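## Task

Take the lid sitting at lid park LP1 and seat it completely on culture plate B38 in nest N1, leaving the plate where it was at the start. The lid must stay in place on its own, not be held there by the robot. Release it and move the hand away at the end.

## Robot and tools

Robot: two arms, left_arm and right_arm, each ending in a two-finger gripper. Either arm may do the work; the idle one can be parked out of the way. Keep the arms from colliding or pressing on each other.

Scene frame: origin on the table top midway between the arms, +x out across the table, +z up, left_arm on the +y side. The names left and right do not refer to image sides. The state line per arm gives end_effector_position in metres and end_effector_quat_wxyz in this frame; the printed position can be somewhat off, more so at long reach. end_effector_position is the spot between the pads when closed. Gripper axes: fingers point along its own +z and close along its own y. Closed fingertips extend about 33 mm past that point, open ones about 9 mm; closing pushes the tips roughly 24 mm further out, so leave that clearance above surfaces.

Row format (used by execute_actions rows and by move target): one flat list of 18 numbers in [-1, 1] covering both arms, always all 18 even if one arm is idle. Order: left_arm dx, dy, dz, rx, ry, rz, left_gripper position, force_limit, speed, then the same nine for right_arm/right_gripper. dx..rz are an offset, not a pose: a target relative to the gripper's measured pose in the most recent result showing it (or, before any such result in a scene and for later calls within one reply, relative to where the robot is when the action begins), expressed in the gripper's own axes. Scale: 1.0 = 0.6 m for translation, 180 degrees for rotation; rx, ry, rz form a single rotation vector. Every row in a list is measured from that same base pose, not chained. Zero offsets are not a hold-still: they pull the hand back to the base pose. Since offsets come from measured poses, repeating a small push into something rigid does not go deeper; into something soft it does.

Gripper numbers (absolute settings, not offsets): position +1 fully open (140 mm), about -0.8 pads touching, -1 closes until blocked. force_limit -1 about 14 N, 0 about 60 N, +1 about 107 N (parts up to 40 mm wide). speed -1 about 30 mm/s, 0 about 140, +1 about 250. To leave a gripper unchanged, resend its previous three values; a 0 is a real command. To squeeze harder while gripping, raise force_limit and switch position between -1 and -0.98.

Per control step (1/30 s), the commanded pose is clipped to within 70 mm and 16 degrees of the measured pose; damped inverse kinematics follows, favouring position over orientation. Elbows never quite straighten.

execute_actions: actions holds zero or one item. Empty list = look only. {"rows": [...], "steps": n} runs up to 15 steps (default 15), one row per step, last row repeated. {"steps": n} without rows is a wait of up to 300 steps, counted from the previous result including reply time. pictures (boolean) toggles camera images. A refused call sends nothing. After an action, each arm only continues to its last clipped pose, so long moves may need several calls; check the result and command the remainder.

move: target is one 18-number row as above; speed in m/s, 0.002 to 0.5 (default 0.25), rotation capped at twice that in rad/s. Each hand follows a straight path to its target; both paths finish together, lasting 0.5 to 10 s (cut off at 10 s). Rotation takes the shorter direction. No slowing for obstacles or the other arm; hands can lag, drift, or overshoot speed near full reach. Finger values are applied at the start. Faster contact hits harder, and aiming further beyond a contact presses harder. Result ends with a move: line giving the outcome (done, off_target, moving, held, fault), which limits acted (paced = pose clipped; held = some steps blocked, after which the arm may jump fast), and each hand's distance from its target. Images are included.

wait: seconds 0 to 10, sends nothing new.

zoom_image: camera (cam_head_left, cam_head_right, cam_high, cam_low, cam_left_wrist, cam_right_wrist, all 672x504) and region [x0, y0, x1, y1] in pixels from the top-left, at most 504x504.

finished_scene: scene = number of the current scene; irreversible, grades the result and loads the next task. Replying with no tool call ends everything.

Result lines: object_status 0 moving, 1 blocked while opening, 2 blocked while closing (a grip; confirm this after closing), 3 reached target or pads met (thin items may still be held). position_measured is in counts, 3 open to 230 pads met, not linear. A Hand target line (present when nothing is pending) shows where each hand is being driven. pose unreachable means the clearance check altered or blocked that arm's command; HELD marks steps where the row was not fully sent. Joint torques are raw drive outputs with offsets and noise; external torques estimate outside load, including friction and held weight. MOTOR HOT warns of heating from sustained load; OVER-TEMPERATURE FAULT brakes the arm until cooled. TORQUE FAULT: a joint hitting its load limit (waist, shoulder 35; upper arm roll 32; elbow 30; forearm roll, wrist pitch, wrist roll 12 N m) halts that arm 10 s.

The simulation keeps running while the operator thinks. Occasional disturbances may tug a held part or shove loose items. Avoid dropping, slamming, hard impacts or heavy pushing, and never knock anything off the table.

Each tool is called after "Emit:" as name(argument=value, ...), one argument or row to a line, values as JSON.

## Session

Emit:
execute_actions(
  actions=[],
)

Scene clock: 0.00 s of 6000.00 s.
left_arm: end_effector_position=(+0.4529, +0.2085, +0.2248) position_measured=3 object_status=3 end_effector_quat_wxyz=(-0.017, +0.067, +0.997, +0.015) | right_arm: end_effector_position=(+0.4987, -0.3286, +0.4130) position_measured=3 object_status=3 end_effector_quat_wxyz=(-0.003, +0.920, -0.392, -0.010)
Joint positions: left_arm=[-0.345 -0.198  0.088 -2.271  0.048  2.036  1.498] | right_arm=[-0.004 -0.013 -0.007 -1.583  0.012  1.554 -0.779]
Joint velocities: left_arm=[-0.    -0.001 -0.    -0.    -0.001  0.     0.   ] | right_arm=[-0.001 -0.001  0.001 -0.001  0.001  0.    -0.   ]
Joint torques (N m, as the joint torque sensors report them, + toward a larger angle): no reading
External joint torques (N m, as the arm's controller estimates them; a push from outside toward a larger angle lowers the number): no reading
Hand target (left_arm): +0.453, +0.208, +0.225; -0.017, +0.067, +0.997, +0.015
Hand target (right_arm): +0.499, -0.329, +0.413; -0.003, +0.920, -0.392, -0.010

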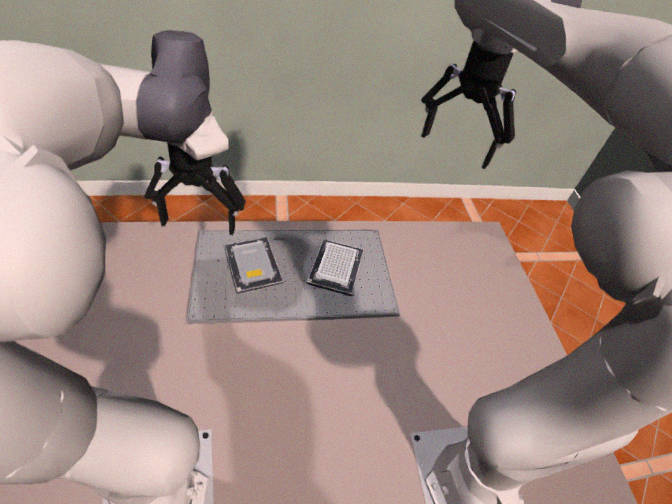

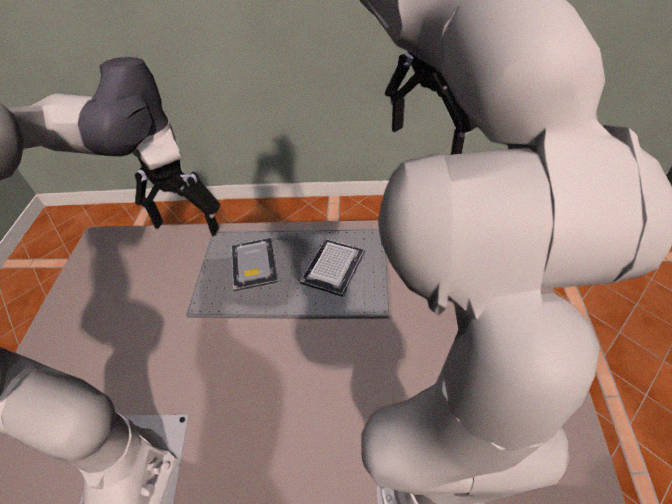

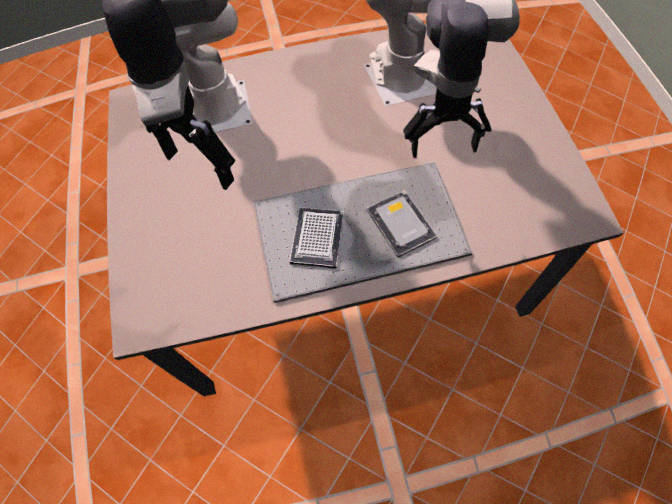

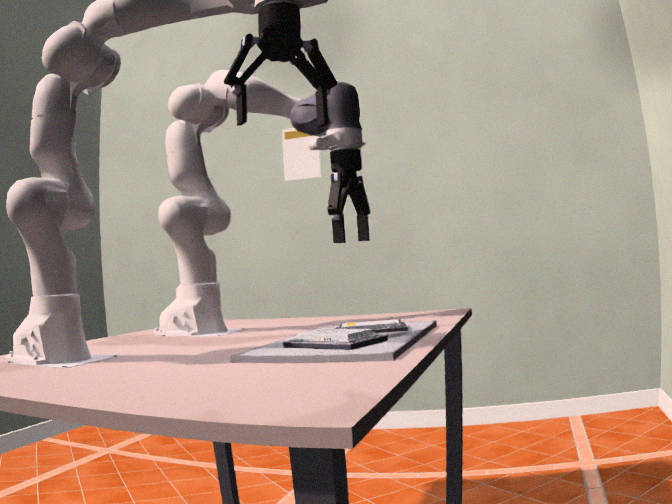

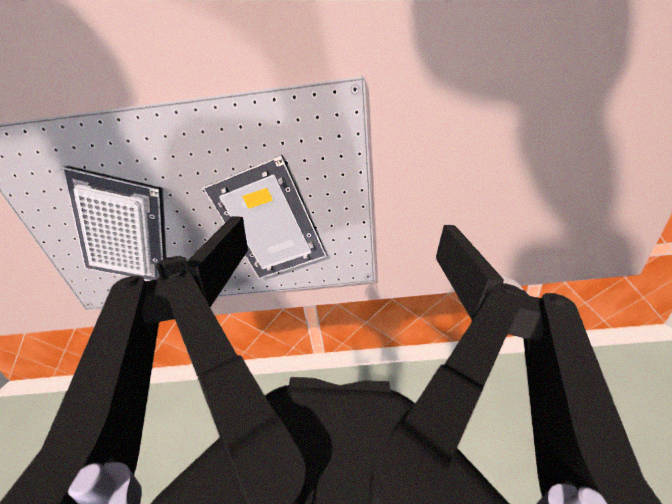

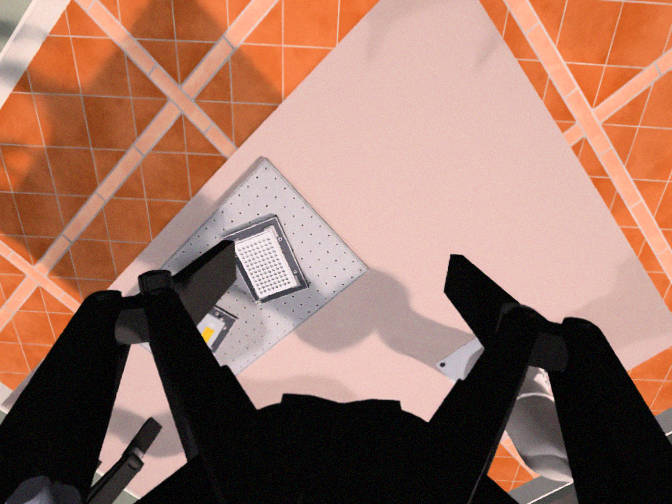

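Emit:
zoom_image(
  camera="cam_left_wrist",
  region=[40, 130, 360, 310],
)

Emit:
zoom_image(
  camera="cam_high",
  region=[250, 160, 480, 310],
)

Emit:
zoom_image(
  camera="cam_low",
  region=[230, 300, 450, 370],
)

Emit:
zoom_image(
  camera="cam_head_left",
  region=[180, 220, 410, 330],
)

Region (40, 130, 360, 310) of cam_left_wrist's 672x504 image, scaled by 1.575, with more detail than that image has; it fills the top 284 rows of this view, and the rest is white.

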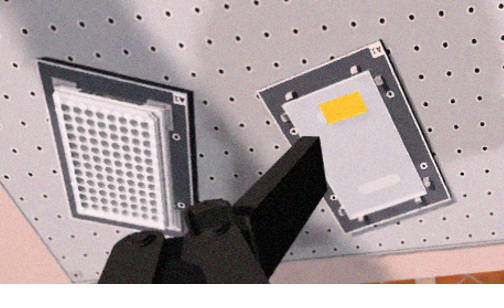

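Region (250, 160, 480, 310) of cam_high's 672x504 image, scaled by 2.191, with more detail than that image has; it fills the top 329 rows of this view, and the rest is white.

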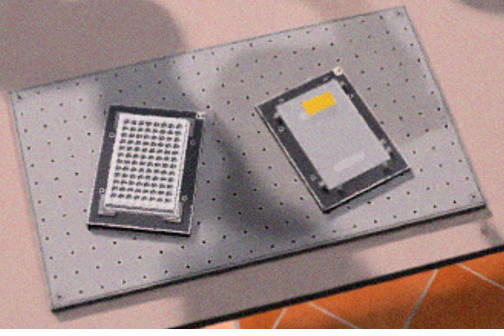

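Region (230, 300, 450, 370) of cam_low's 672x504 image, scaled by 2.291, with more detail than that image has; it fills the top 160 rows of this view, and the rest is white.

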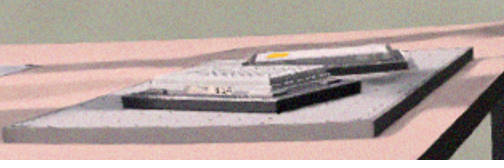

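Region (180, 220, 410, 330) of cam_head_left's 672x504 image, scaled by 2.191, with more detail than that image has; it fills the top 241 rows of this view, and the rest is white.

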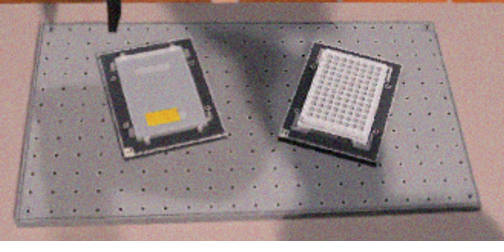

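Emit:
zoom_image(
  camera="cam_low",
  region=[270, 120, 340, 190],
)

Emit:
zoom_image(
  camera="cam_left_wrist",
  region=[195, 145, 335, 285],
)

Emit:
zoom_image(
  camera="cam_right_wrist",
  region=[210, 205, 320, 315],
)

Region (270, 120, 340, 190) of cam_low's 672x504 image, scaled by 7.200, with more detail than that image has.

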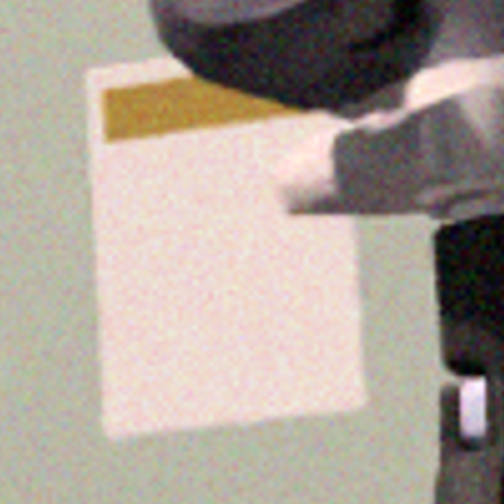

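Region (195, 145, 335, 285) of cam_left_wrist's 672x504 image, scaled by 3.600, with more detail than that image has.

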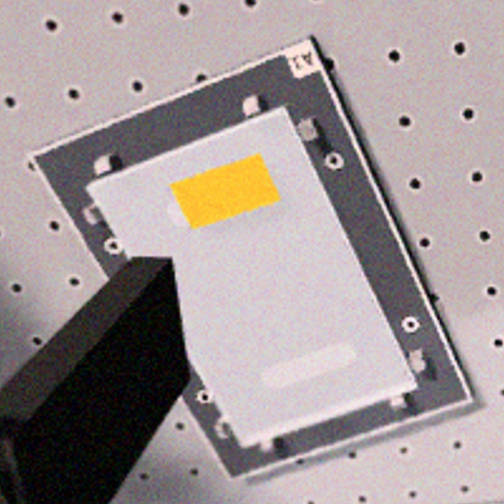

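Region (210, 205, 320, 315) of cam_right_wrist's 672x504 image, scaled by 4.582, with more detail than that image has.

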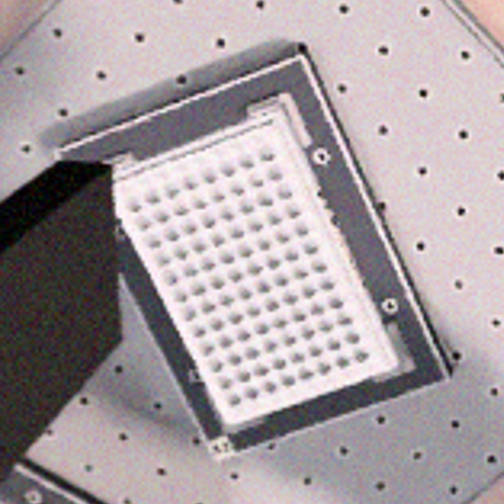

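Emit:
move(
  target=[-0.05, -0.183, 0.12, 0, 0, -0.122, 1, -0.5, 0, 0, 0, 0, 0, 0, 0, 1, 0, 0],
  speed=0.2,
)

Scene clock: 23.63 s of 6000.00 s.
left_arm: end_effector_position=(+0.4632, +0.1018, +0.1479) position_measured=3 object_status=3 end_effector_quat_wxyz=(-0.016, -0.120, +0.992, +0.020) | right_arm: end_effector_position=(+0.4987, -0.3286, +0.4130) position_measured=3 object_status=3 end_effector_quat_wxyz=(-0.003, +0.920, -0.392, -0.010)
Joint positions: left_arm=[-0.408  0.012 -0.045 -2.24   0.027  2.205  0.935] | right_arm=[-0.004 -0.013 -0.007 -1.583  0.012  1.554 -0.779]
Joint velocities: left_arm=[-0.001  0.    -0.     0.     0.002  0.001 -0.031] | right_arm=[ 0.001 -0.001 -0.    -0.001  0.    -0.001 -0.   ]
Joint torques (N m, as the joint torque sensors report them, + toward a larger angle): left_arm=[ -0.58 -29.58  -0.19  23.12   1.13   2.61  -0.28] | right_arm=[ -0.16 -29.21  -0.27  25.01   0.8    2.62  -0.13]
External joint torques (N m, as the arm's controller estimates them; a push from outside toward a larger angle lowers the number): left_arm=[-0.53  1.17 -0.14  0.61  0.5   0.28 -0.28] | right_arm=[-0.17  1.84 -0.27  1.34 -0.07  0.13 -0.13]
Hand target (left_arm): +0.464, +0.100, +0.148; -0.014, -0.125, +0.992, +0.021
Hand target (right_arm): +0.499, -0.329, +0.413; -0.003, +0.920, -0.392, -0.010
Off the commanded pose (left_arm): 0.004 m, 1 deg.
Off the commanded pose (right_arm): 0.000 m, 0 deg.
After step 90, 18.63 s passed at rest.
move: off_target (left_arm)

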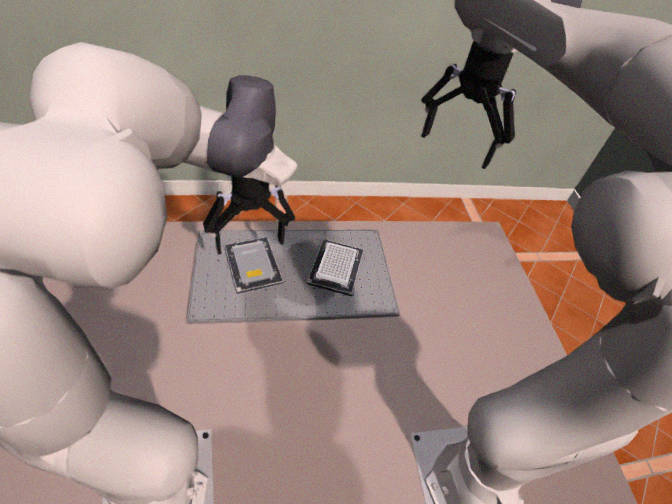

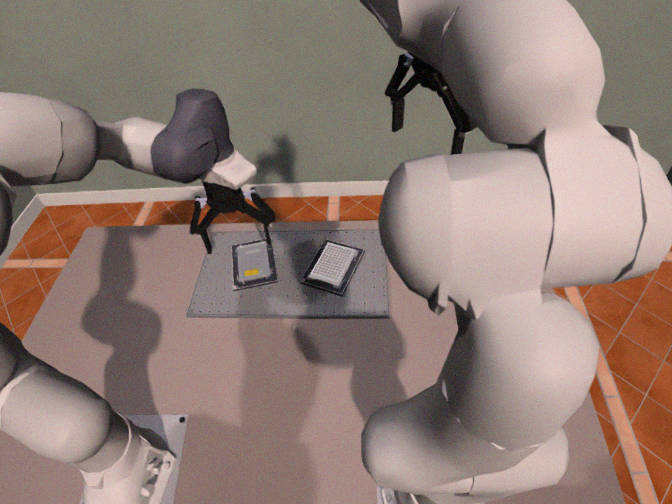

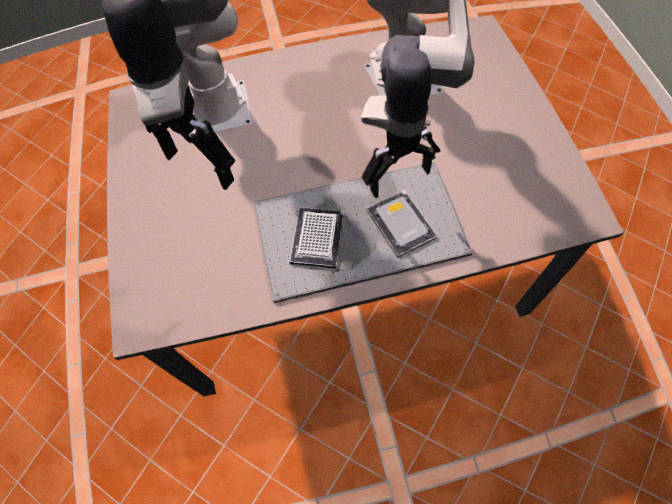

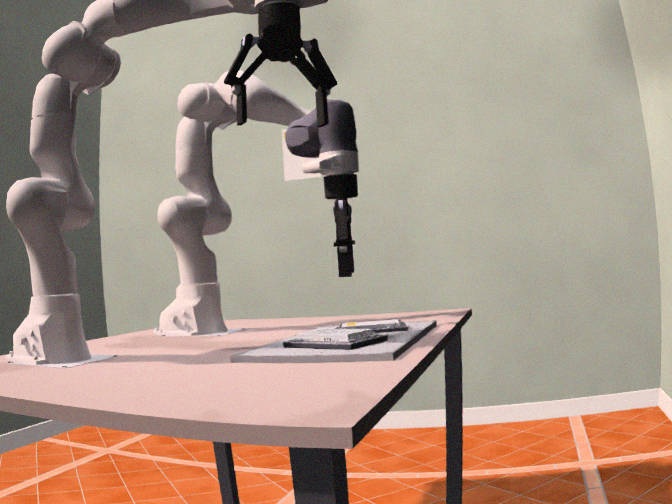

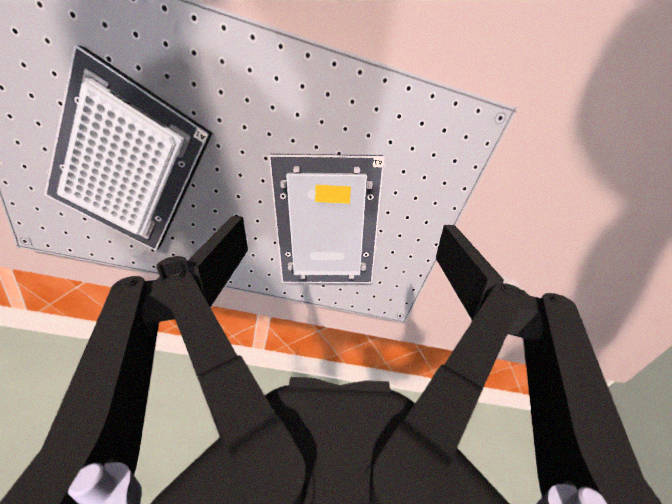

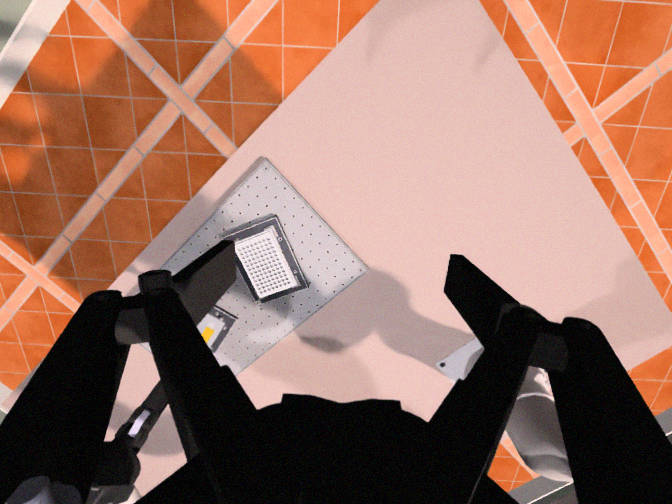

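Emit:
move(
  target=[-0.092, -0.022, 0.1, 0.0138, -0.0086, 0, 1, -0.5, 0, 0, 0, 0, 0, 0, 0, 1, 0, 0],
  speed=0.15,
)

Scene clock: 31.67 s of 6000.00 s.
left_arm: end_effector_position=(+0.5178, +0.1046, +0.0868) position_measured=3 object_status=3 end_effector_quat_wxyz=(-0.001, -0.125, +0.992, +0.002) | right_arm: end_effector_position=(+0.4987, -0.3286, +0.4130) position_measured=3 object_status=3 end_effector_quat_wxyz=(-0.003, +0.920, -0.392, -0.010)
Joint positions: left_arm=[-0.371  0.212 -0.033 -2.162  0.013  2.37   0.982] | right_arm=[-0.004 -0.013 -0.007 -1.583  0.012  1.554 -0.779]
Joint velocities: left_arm=[ 0.001  0.001 -0.001 -0.    -0.001  0.011  0.016] | right_arm=[-0.    -0.001 -0.001  0.     0.     0.001  0.   ]
Joint torques (N m, as the joint torque sensors report them, + toward a larger angle): left_arm=[  1.01 -34.97  -0.62  22.18  -0.02   2.77   0.27] | right_arm=[ -0.13 -29.16  -0.7   24.96   0.8    2.64  -0.1 ]
External joint torques (N m, as the arm's controller estimates them; a push from outside toward a larger angle lowers the number): left_arm=[ 1.02  1.14 -0.59  0.87 -0.57  0.35  0.27] | right_arm=[-0.05  1.83 -0.61  1.32 -0.05  0.15 -0.1 ]
Hand target (left_arm): +0.519, +0.103, +0.087; +0.000, -0.120, +0.993, +0.000
Hand target (right_arm): +0.499, -0.329, +0.413; -0.003, +0.920, -0.392, -0.010
Off the commanded pose (left_arm): 0.001 m, 1 deg.
Off the commanded pose (right_arm): 0.000 m, 0 deg.
After step 90, 3.87 s passed at rest.
move: done

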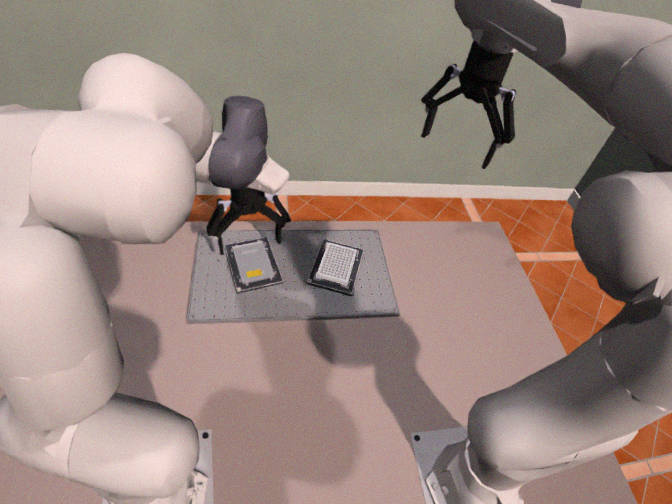

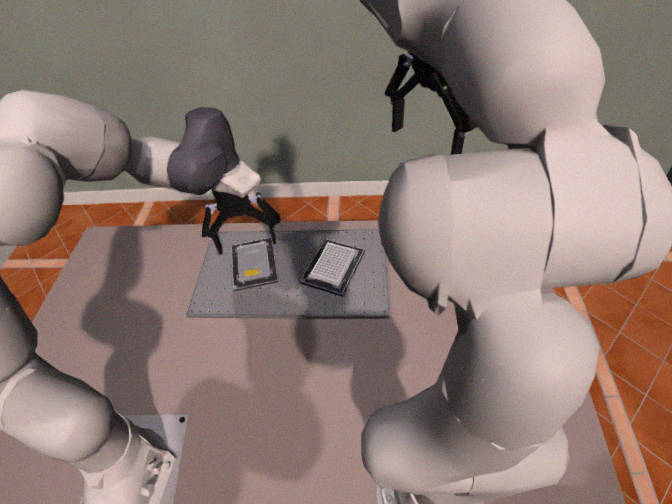

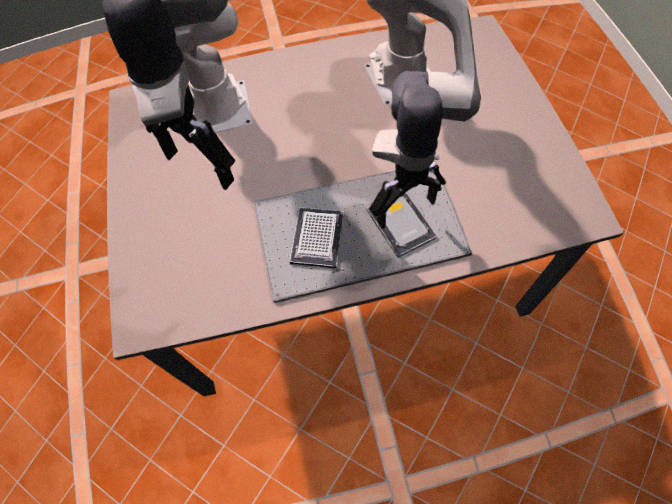

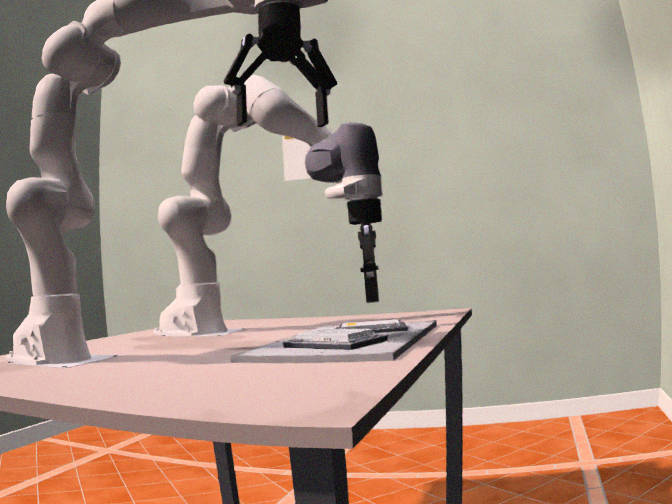

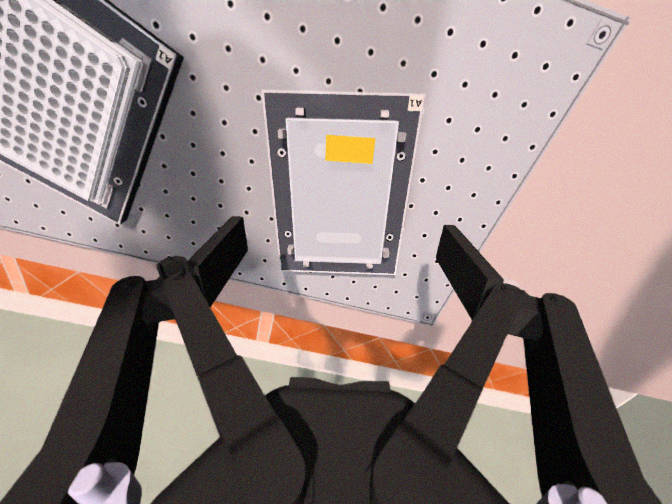

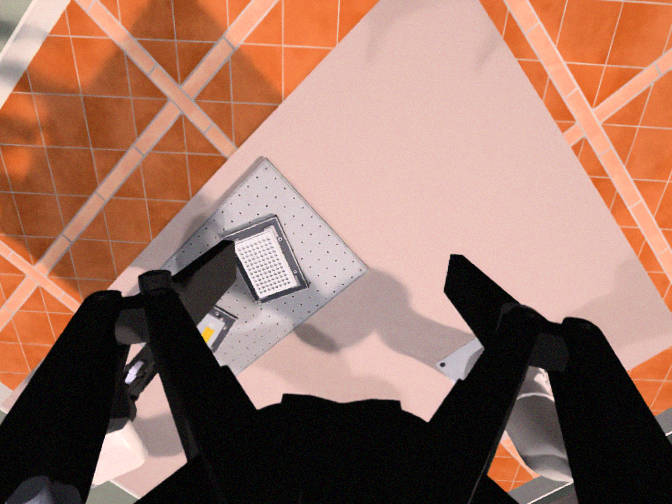

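Emit:
move(
  target=[0, 0, 0.03, 0, 0, 0, 0.45, -0.5, 0, 0, 0, 0, 0, 0, 0, 1, 0, 0],
  speed=0.05,
)

Emit:
zoom_image(
  camera="cam_left_wrist",
  region=[220, 60, 470, 310],
)

Emit:
zoom_image(
  camera="cam_low",
  region=[310, 270, 430, 350],
)

Scene clock: 36.20 s of 6000.00 s.
left_arm: end_effector_position=(+0.5174, +0.1044, +0.0696) position_measured=72 object_status=3 end_effector_quat_wxyz=(-0.003, -0.123, +0.992, +0.002) | right_arm: end_effector_position=(+0.4987, -0.3286, +0.4130) position_measured=3 object_status=3 end_effector_quat_wxyz=(-0.003, +0.920, -0.392, -0.010)
Joint positions: left_arm=[-0.371  0.243 -0.033 -2.168  0.013  2.405  0.986] | right_arm=[-0.004 -0.013 -0.007 -1.583  0.012  1.554 -0.779]
Joint velocities: left_arm=[ 0.001 -0.001  0.001  0.     0.001  0.015 -0.003] | right_arm=[ 0.    -0.     0.     0.002 -0.    -0.    -0.   ]
Joint torques (N m, as the joint torque sensors report them, + toward a larger angle): left_arm=[  0.13 -36.25   1.51  19.71   1.09   2.61  -0.26] | right_arm=[ -0.19 -29.16  -0.58  25.24   0.79   2.63  -0.14]
External joint torques (N m, as the arm's controller estimates them; a push from outside toward a larger angle lowers the number): left_arm=[-0.05  0.46  1.38 -1.14  0.57  0.2  -0.26] | right_arm=[-0.23  1.9  -0.62  1.55 -0.08  0.13 -0.14]
Hand target (left_arm): +0.518, +0.105, +0.069; -0.001, -0.125, +0.992, +0.002
Hand target (right_arm): +0.499, -0.329, +0.413; -0.003, +0.920, -0.392, -0.010
Off the commanded pose (left_arm): 0.001 m, 0 deg.
Off the commanded pose (right_arm): 0.000 m, 0 deg.
After step 90, 0.77 s passed at rest.
move: done

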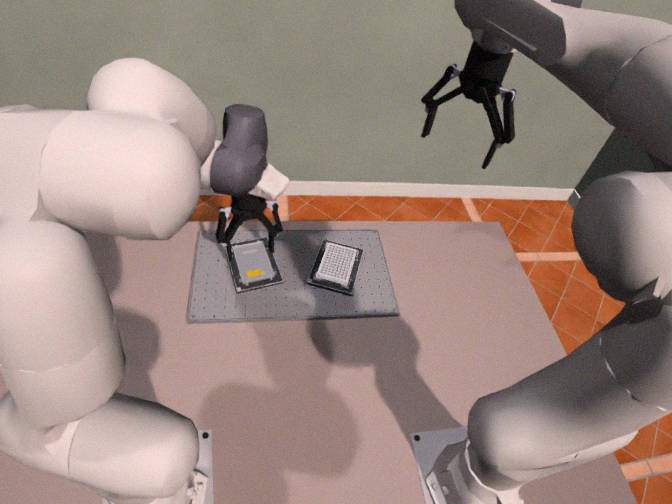

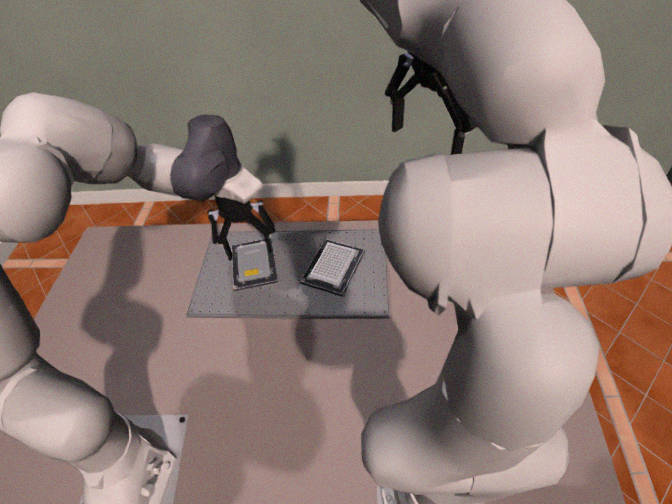

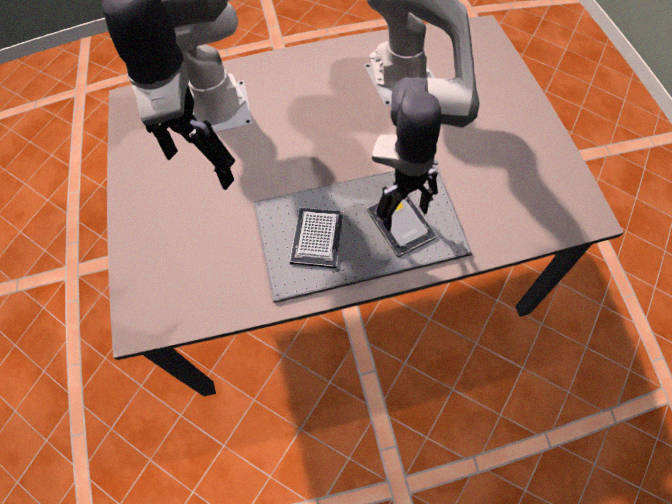

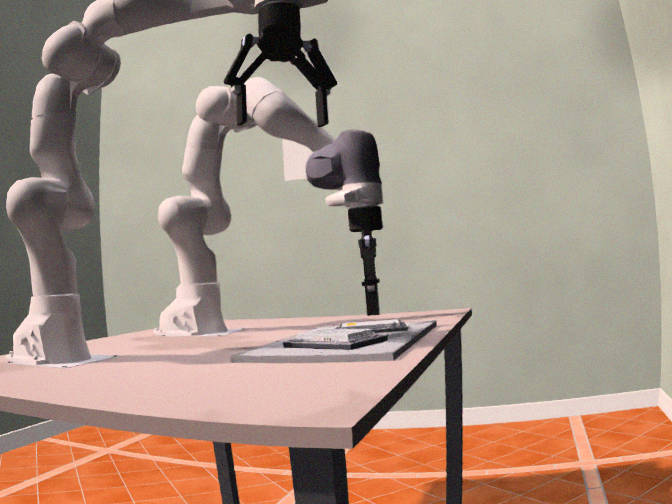

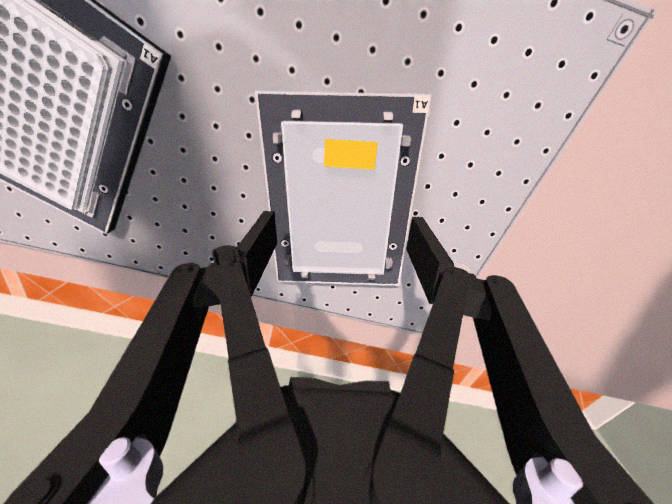

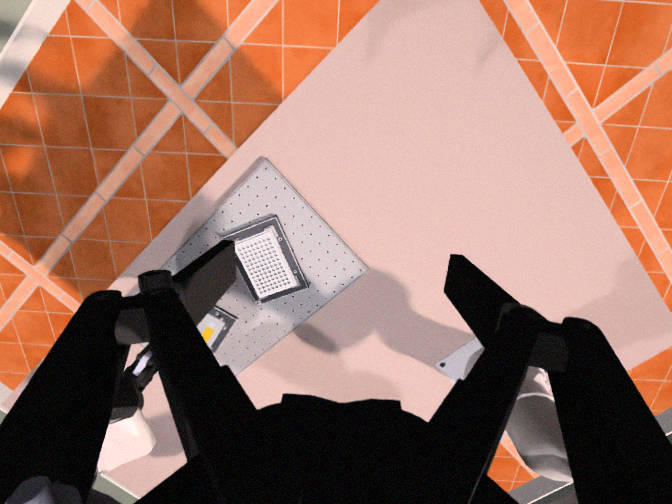

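Region (220, 60, 470, 310) of cam_left_wrist's 672x504 image, scaled by 2.016, with more detail than that image has.

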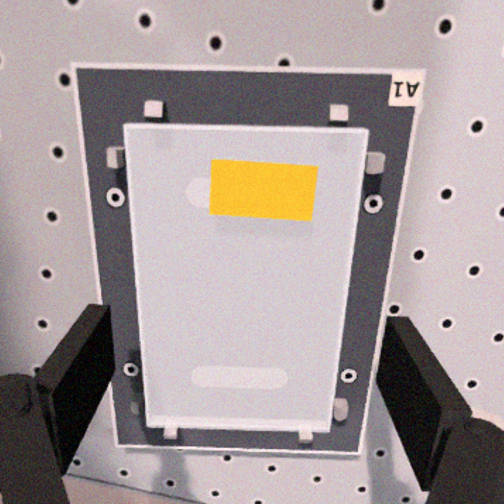

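Region (310, 270, 430, 350) of cam_low's 672x504 image, scaled by 4.200, with more detail than that image has.

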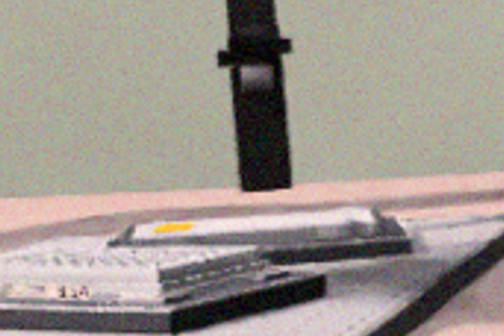

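Emit:
move(
  target=[0.0133, -0.003, 0.022, 0, 0, -0.0067, 0.4, -0.5, 0, 0, 0, 0, 0, 0, 0, 1, 0, 0],
  speed=0.03,
)

Emit:
zoom_image(
  camera="cam_left_wrist",
  region=[220, 70, 470, 320],
)

Emit:
zoom_image(
  camera="cam_low",
  region=[330, 290, 420, 345],
)

Scene clock: 46.43 s of 6000.00 s.
left_arm: end_effector_position=(+0.5099, +0.1009, +0.0571) position_measured=78 object_status=3 end_effector_quat_wxyz=(-0.004, -0.128, +0.992, +0.002) | right_arm: end_effector_position=(+0.4987, -0.3286, +0.4130) position_measured=3 object_status=3 end_effector_quat_wxyz=(-0.003, +0.920, -0.392, -0.010)
Joint positions: left_arm=[-0.381  0.253 -0.033 -2.193  0.013  2.437  0.964] | right_arm=[-0.004 -0.013 -0.007 -1.583  0.012  1.554 -0.779]
Joint velocities: left_arm=[-0.002 -0.001  0.    -0.    -0.002  0.016 -0.022] | right_arm=[-0.001  0.001  0.     0.     0.     0.    -0.001]
Joint torques (N m, as the joint torque sensors report them, + toward a larger angle): left_arm=[ -0.69 -35.65   1.77  18.86   0.69   2.7   -0.31] | right_arm=[ -0.06 -29.47  -0.53  24.92   0.77   2.64  -0.14]
External joint torques (N m, as the arm's controller estimates them; a push from outside toward a larger angle lowers the number): left_arm=[-0.8   1.07  1.69 -1.69  0.18  0.27 -0.31] | right_arm=[-0.02  1.28 -0.48  1.39 -0.09  0.16 -0.14]
Hand target (left_arm): +0.510, +0.101, +0.056; -0.003, -0.133, +0.991, +0.002
Hand target (right_arm): +0.499, -0.329, +0.413; -0.003, +0.920, -0.392, -0.010
Off the commanded pose (left_arm): 0.001 m, 1 deg.
Off the commanded pose (right_arm): 0.000 m, 0 deg.
After step 90, 6.43 s passed at rest.
move: done

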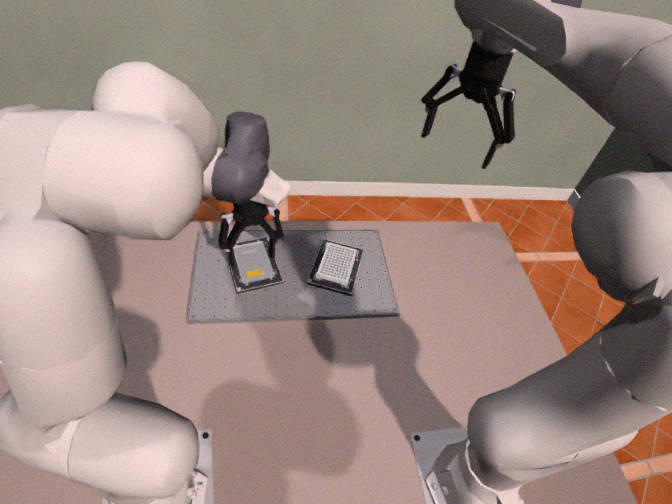

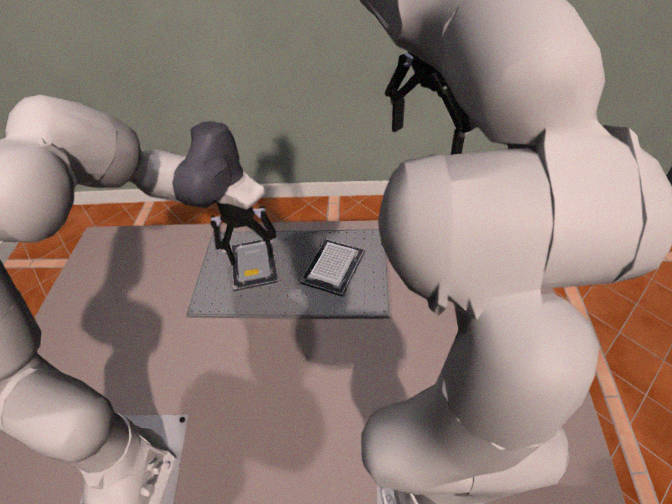

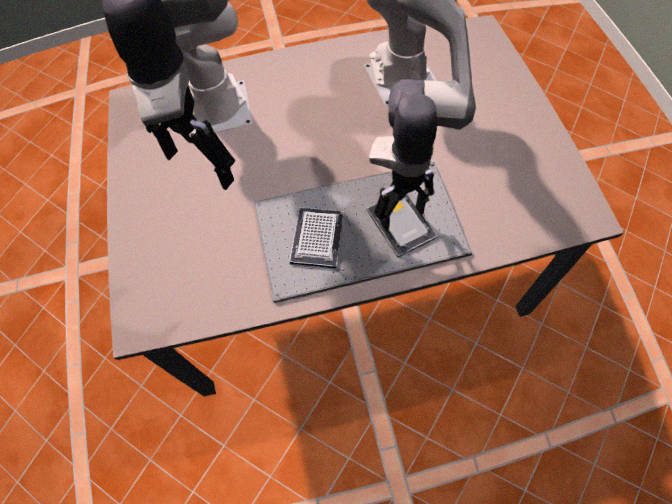

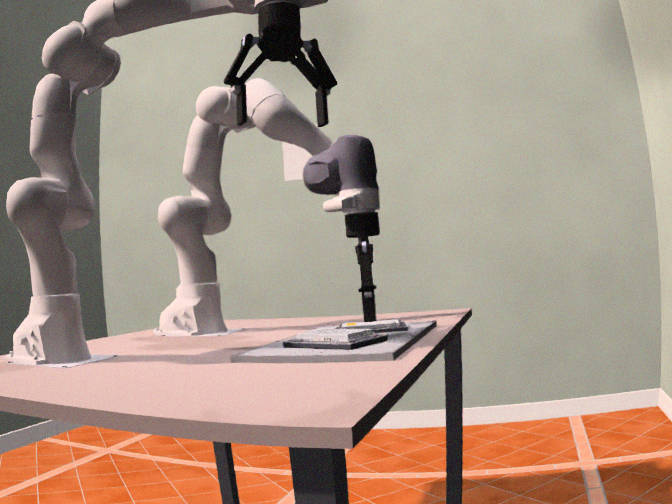

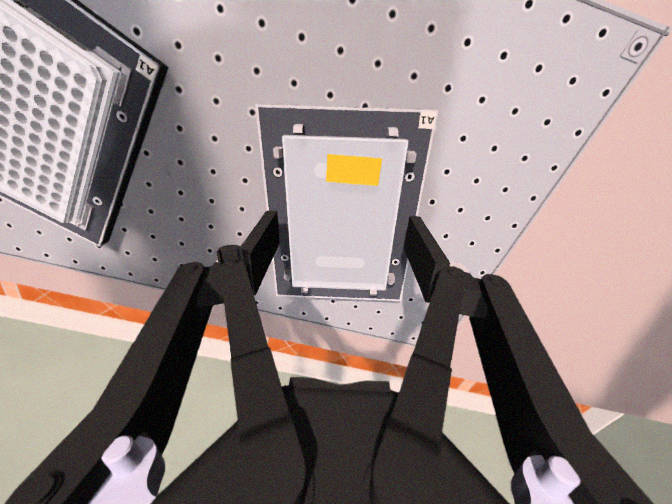

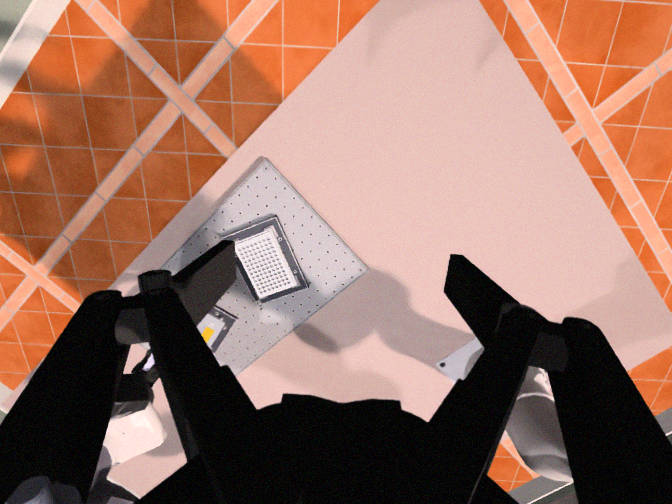

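Region (220, 70, 470, 320) of cam_left_wrist's 672x504 image, scaled by 2.016, with more detail than that image has.

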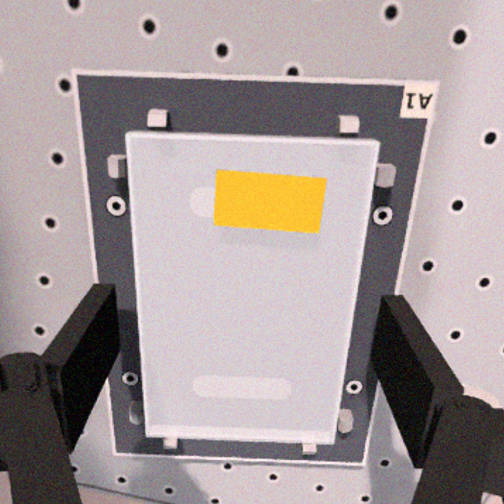

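Region (330, 290, 420, 345) of cam_low's 672x504 image, scaled by 5.600, with more detail than that image has.

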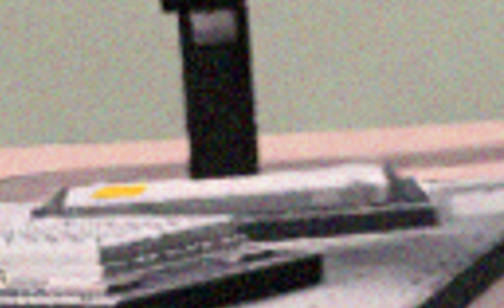

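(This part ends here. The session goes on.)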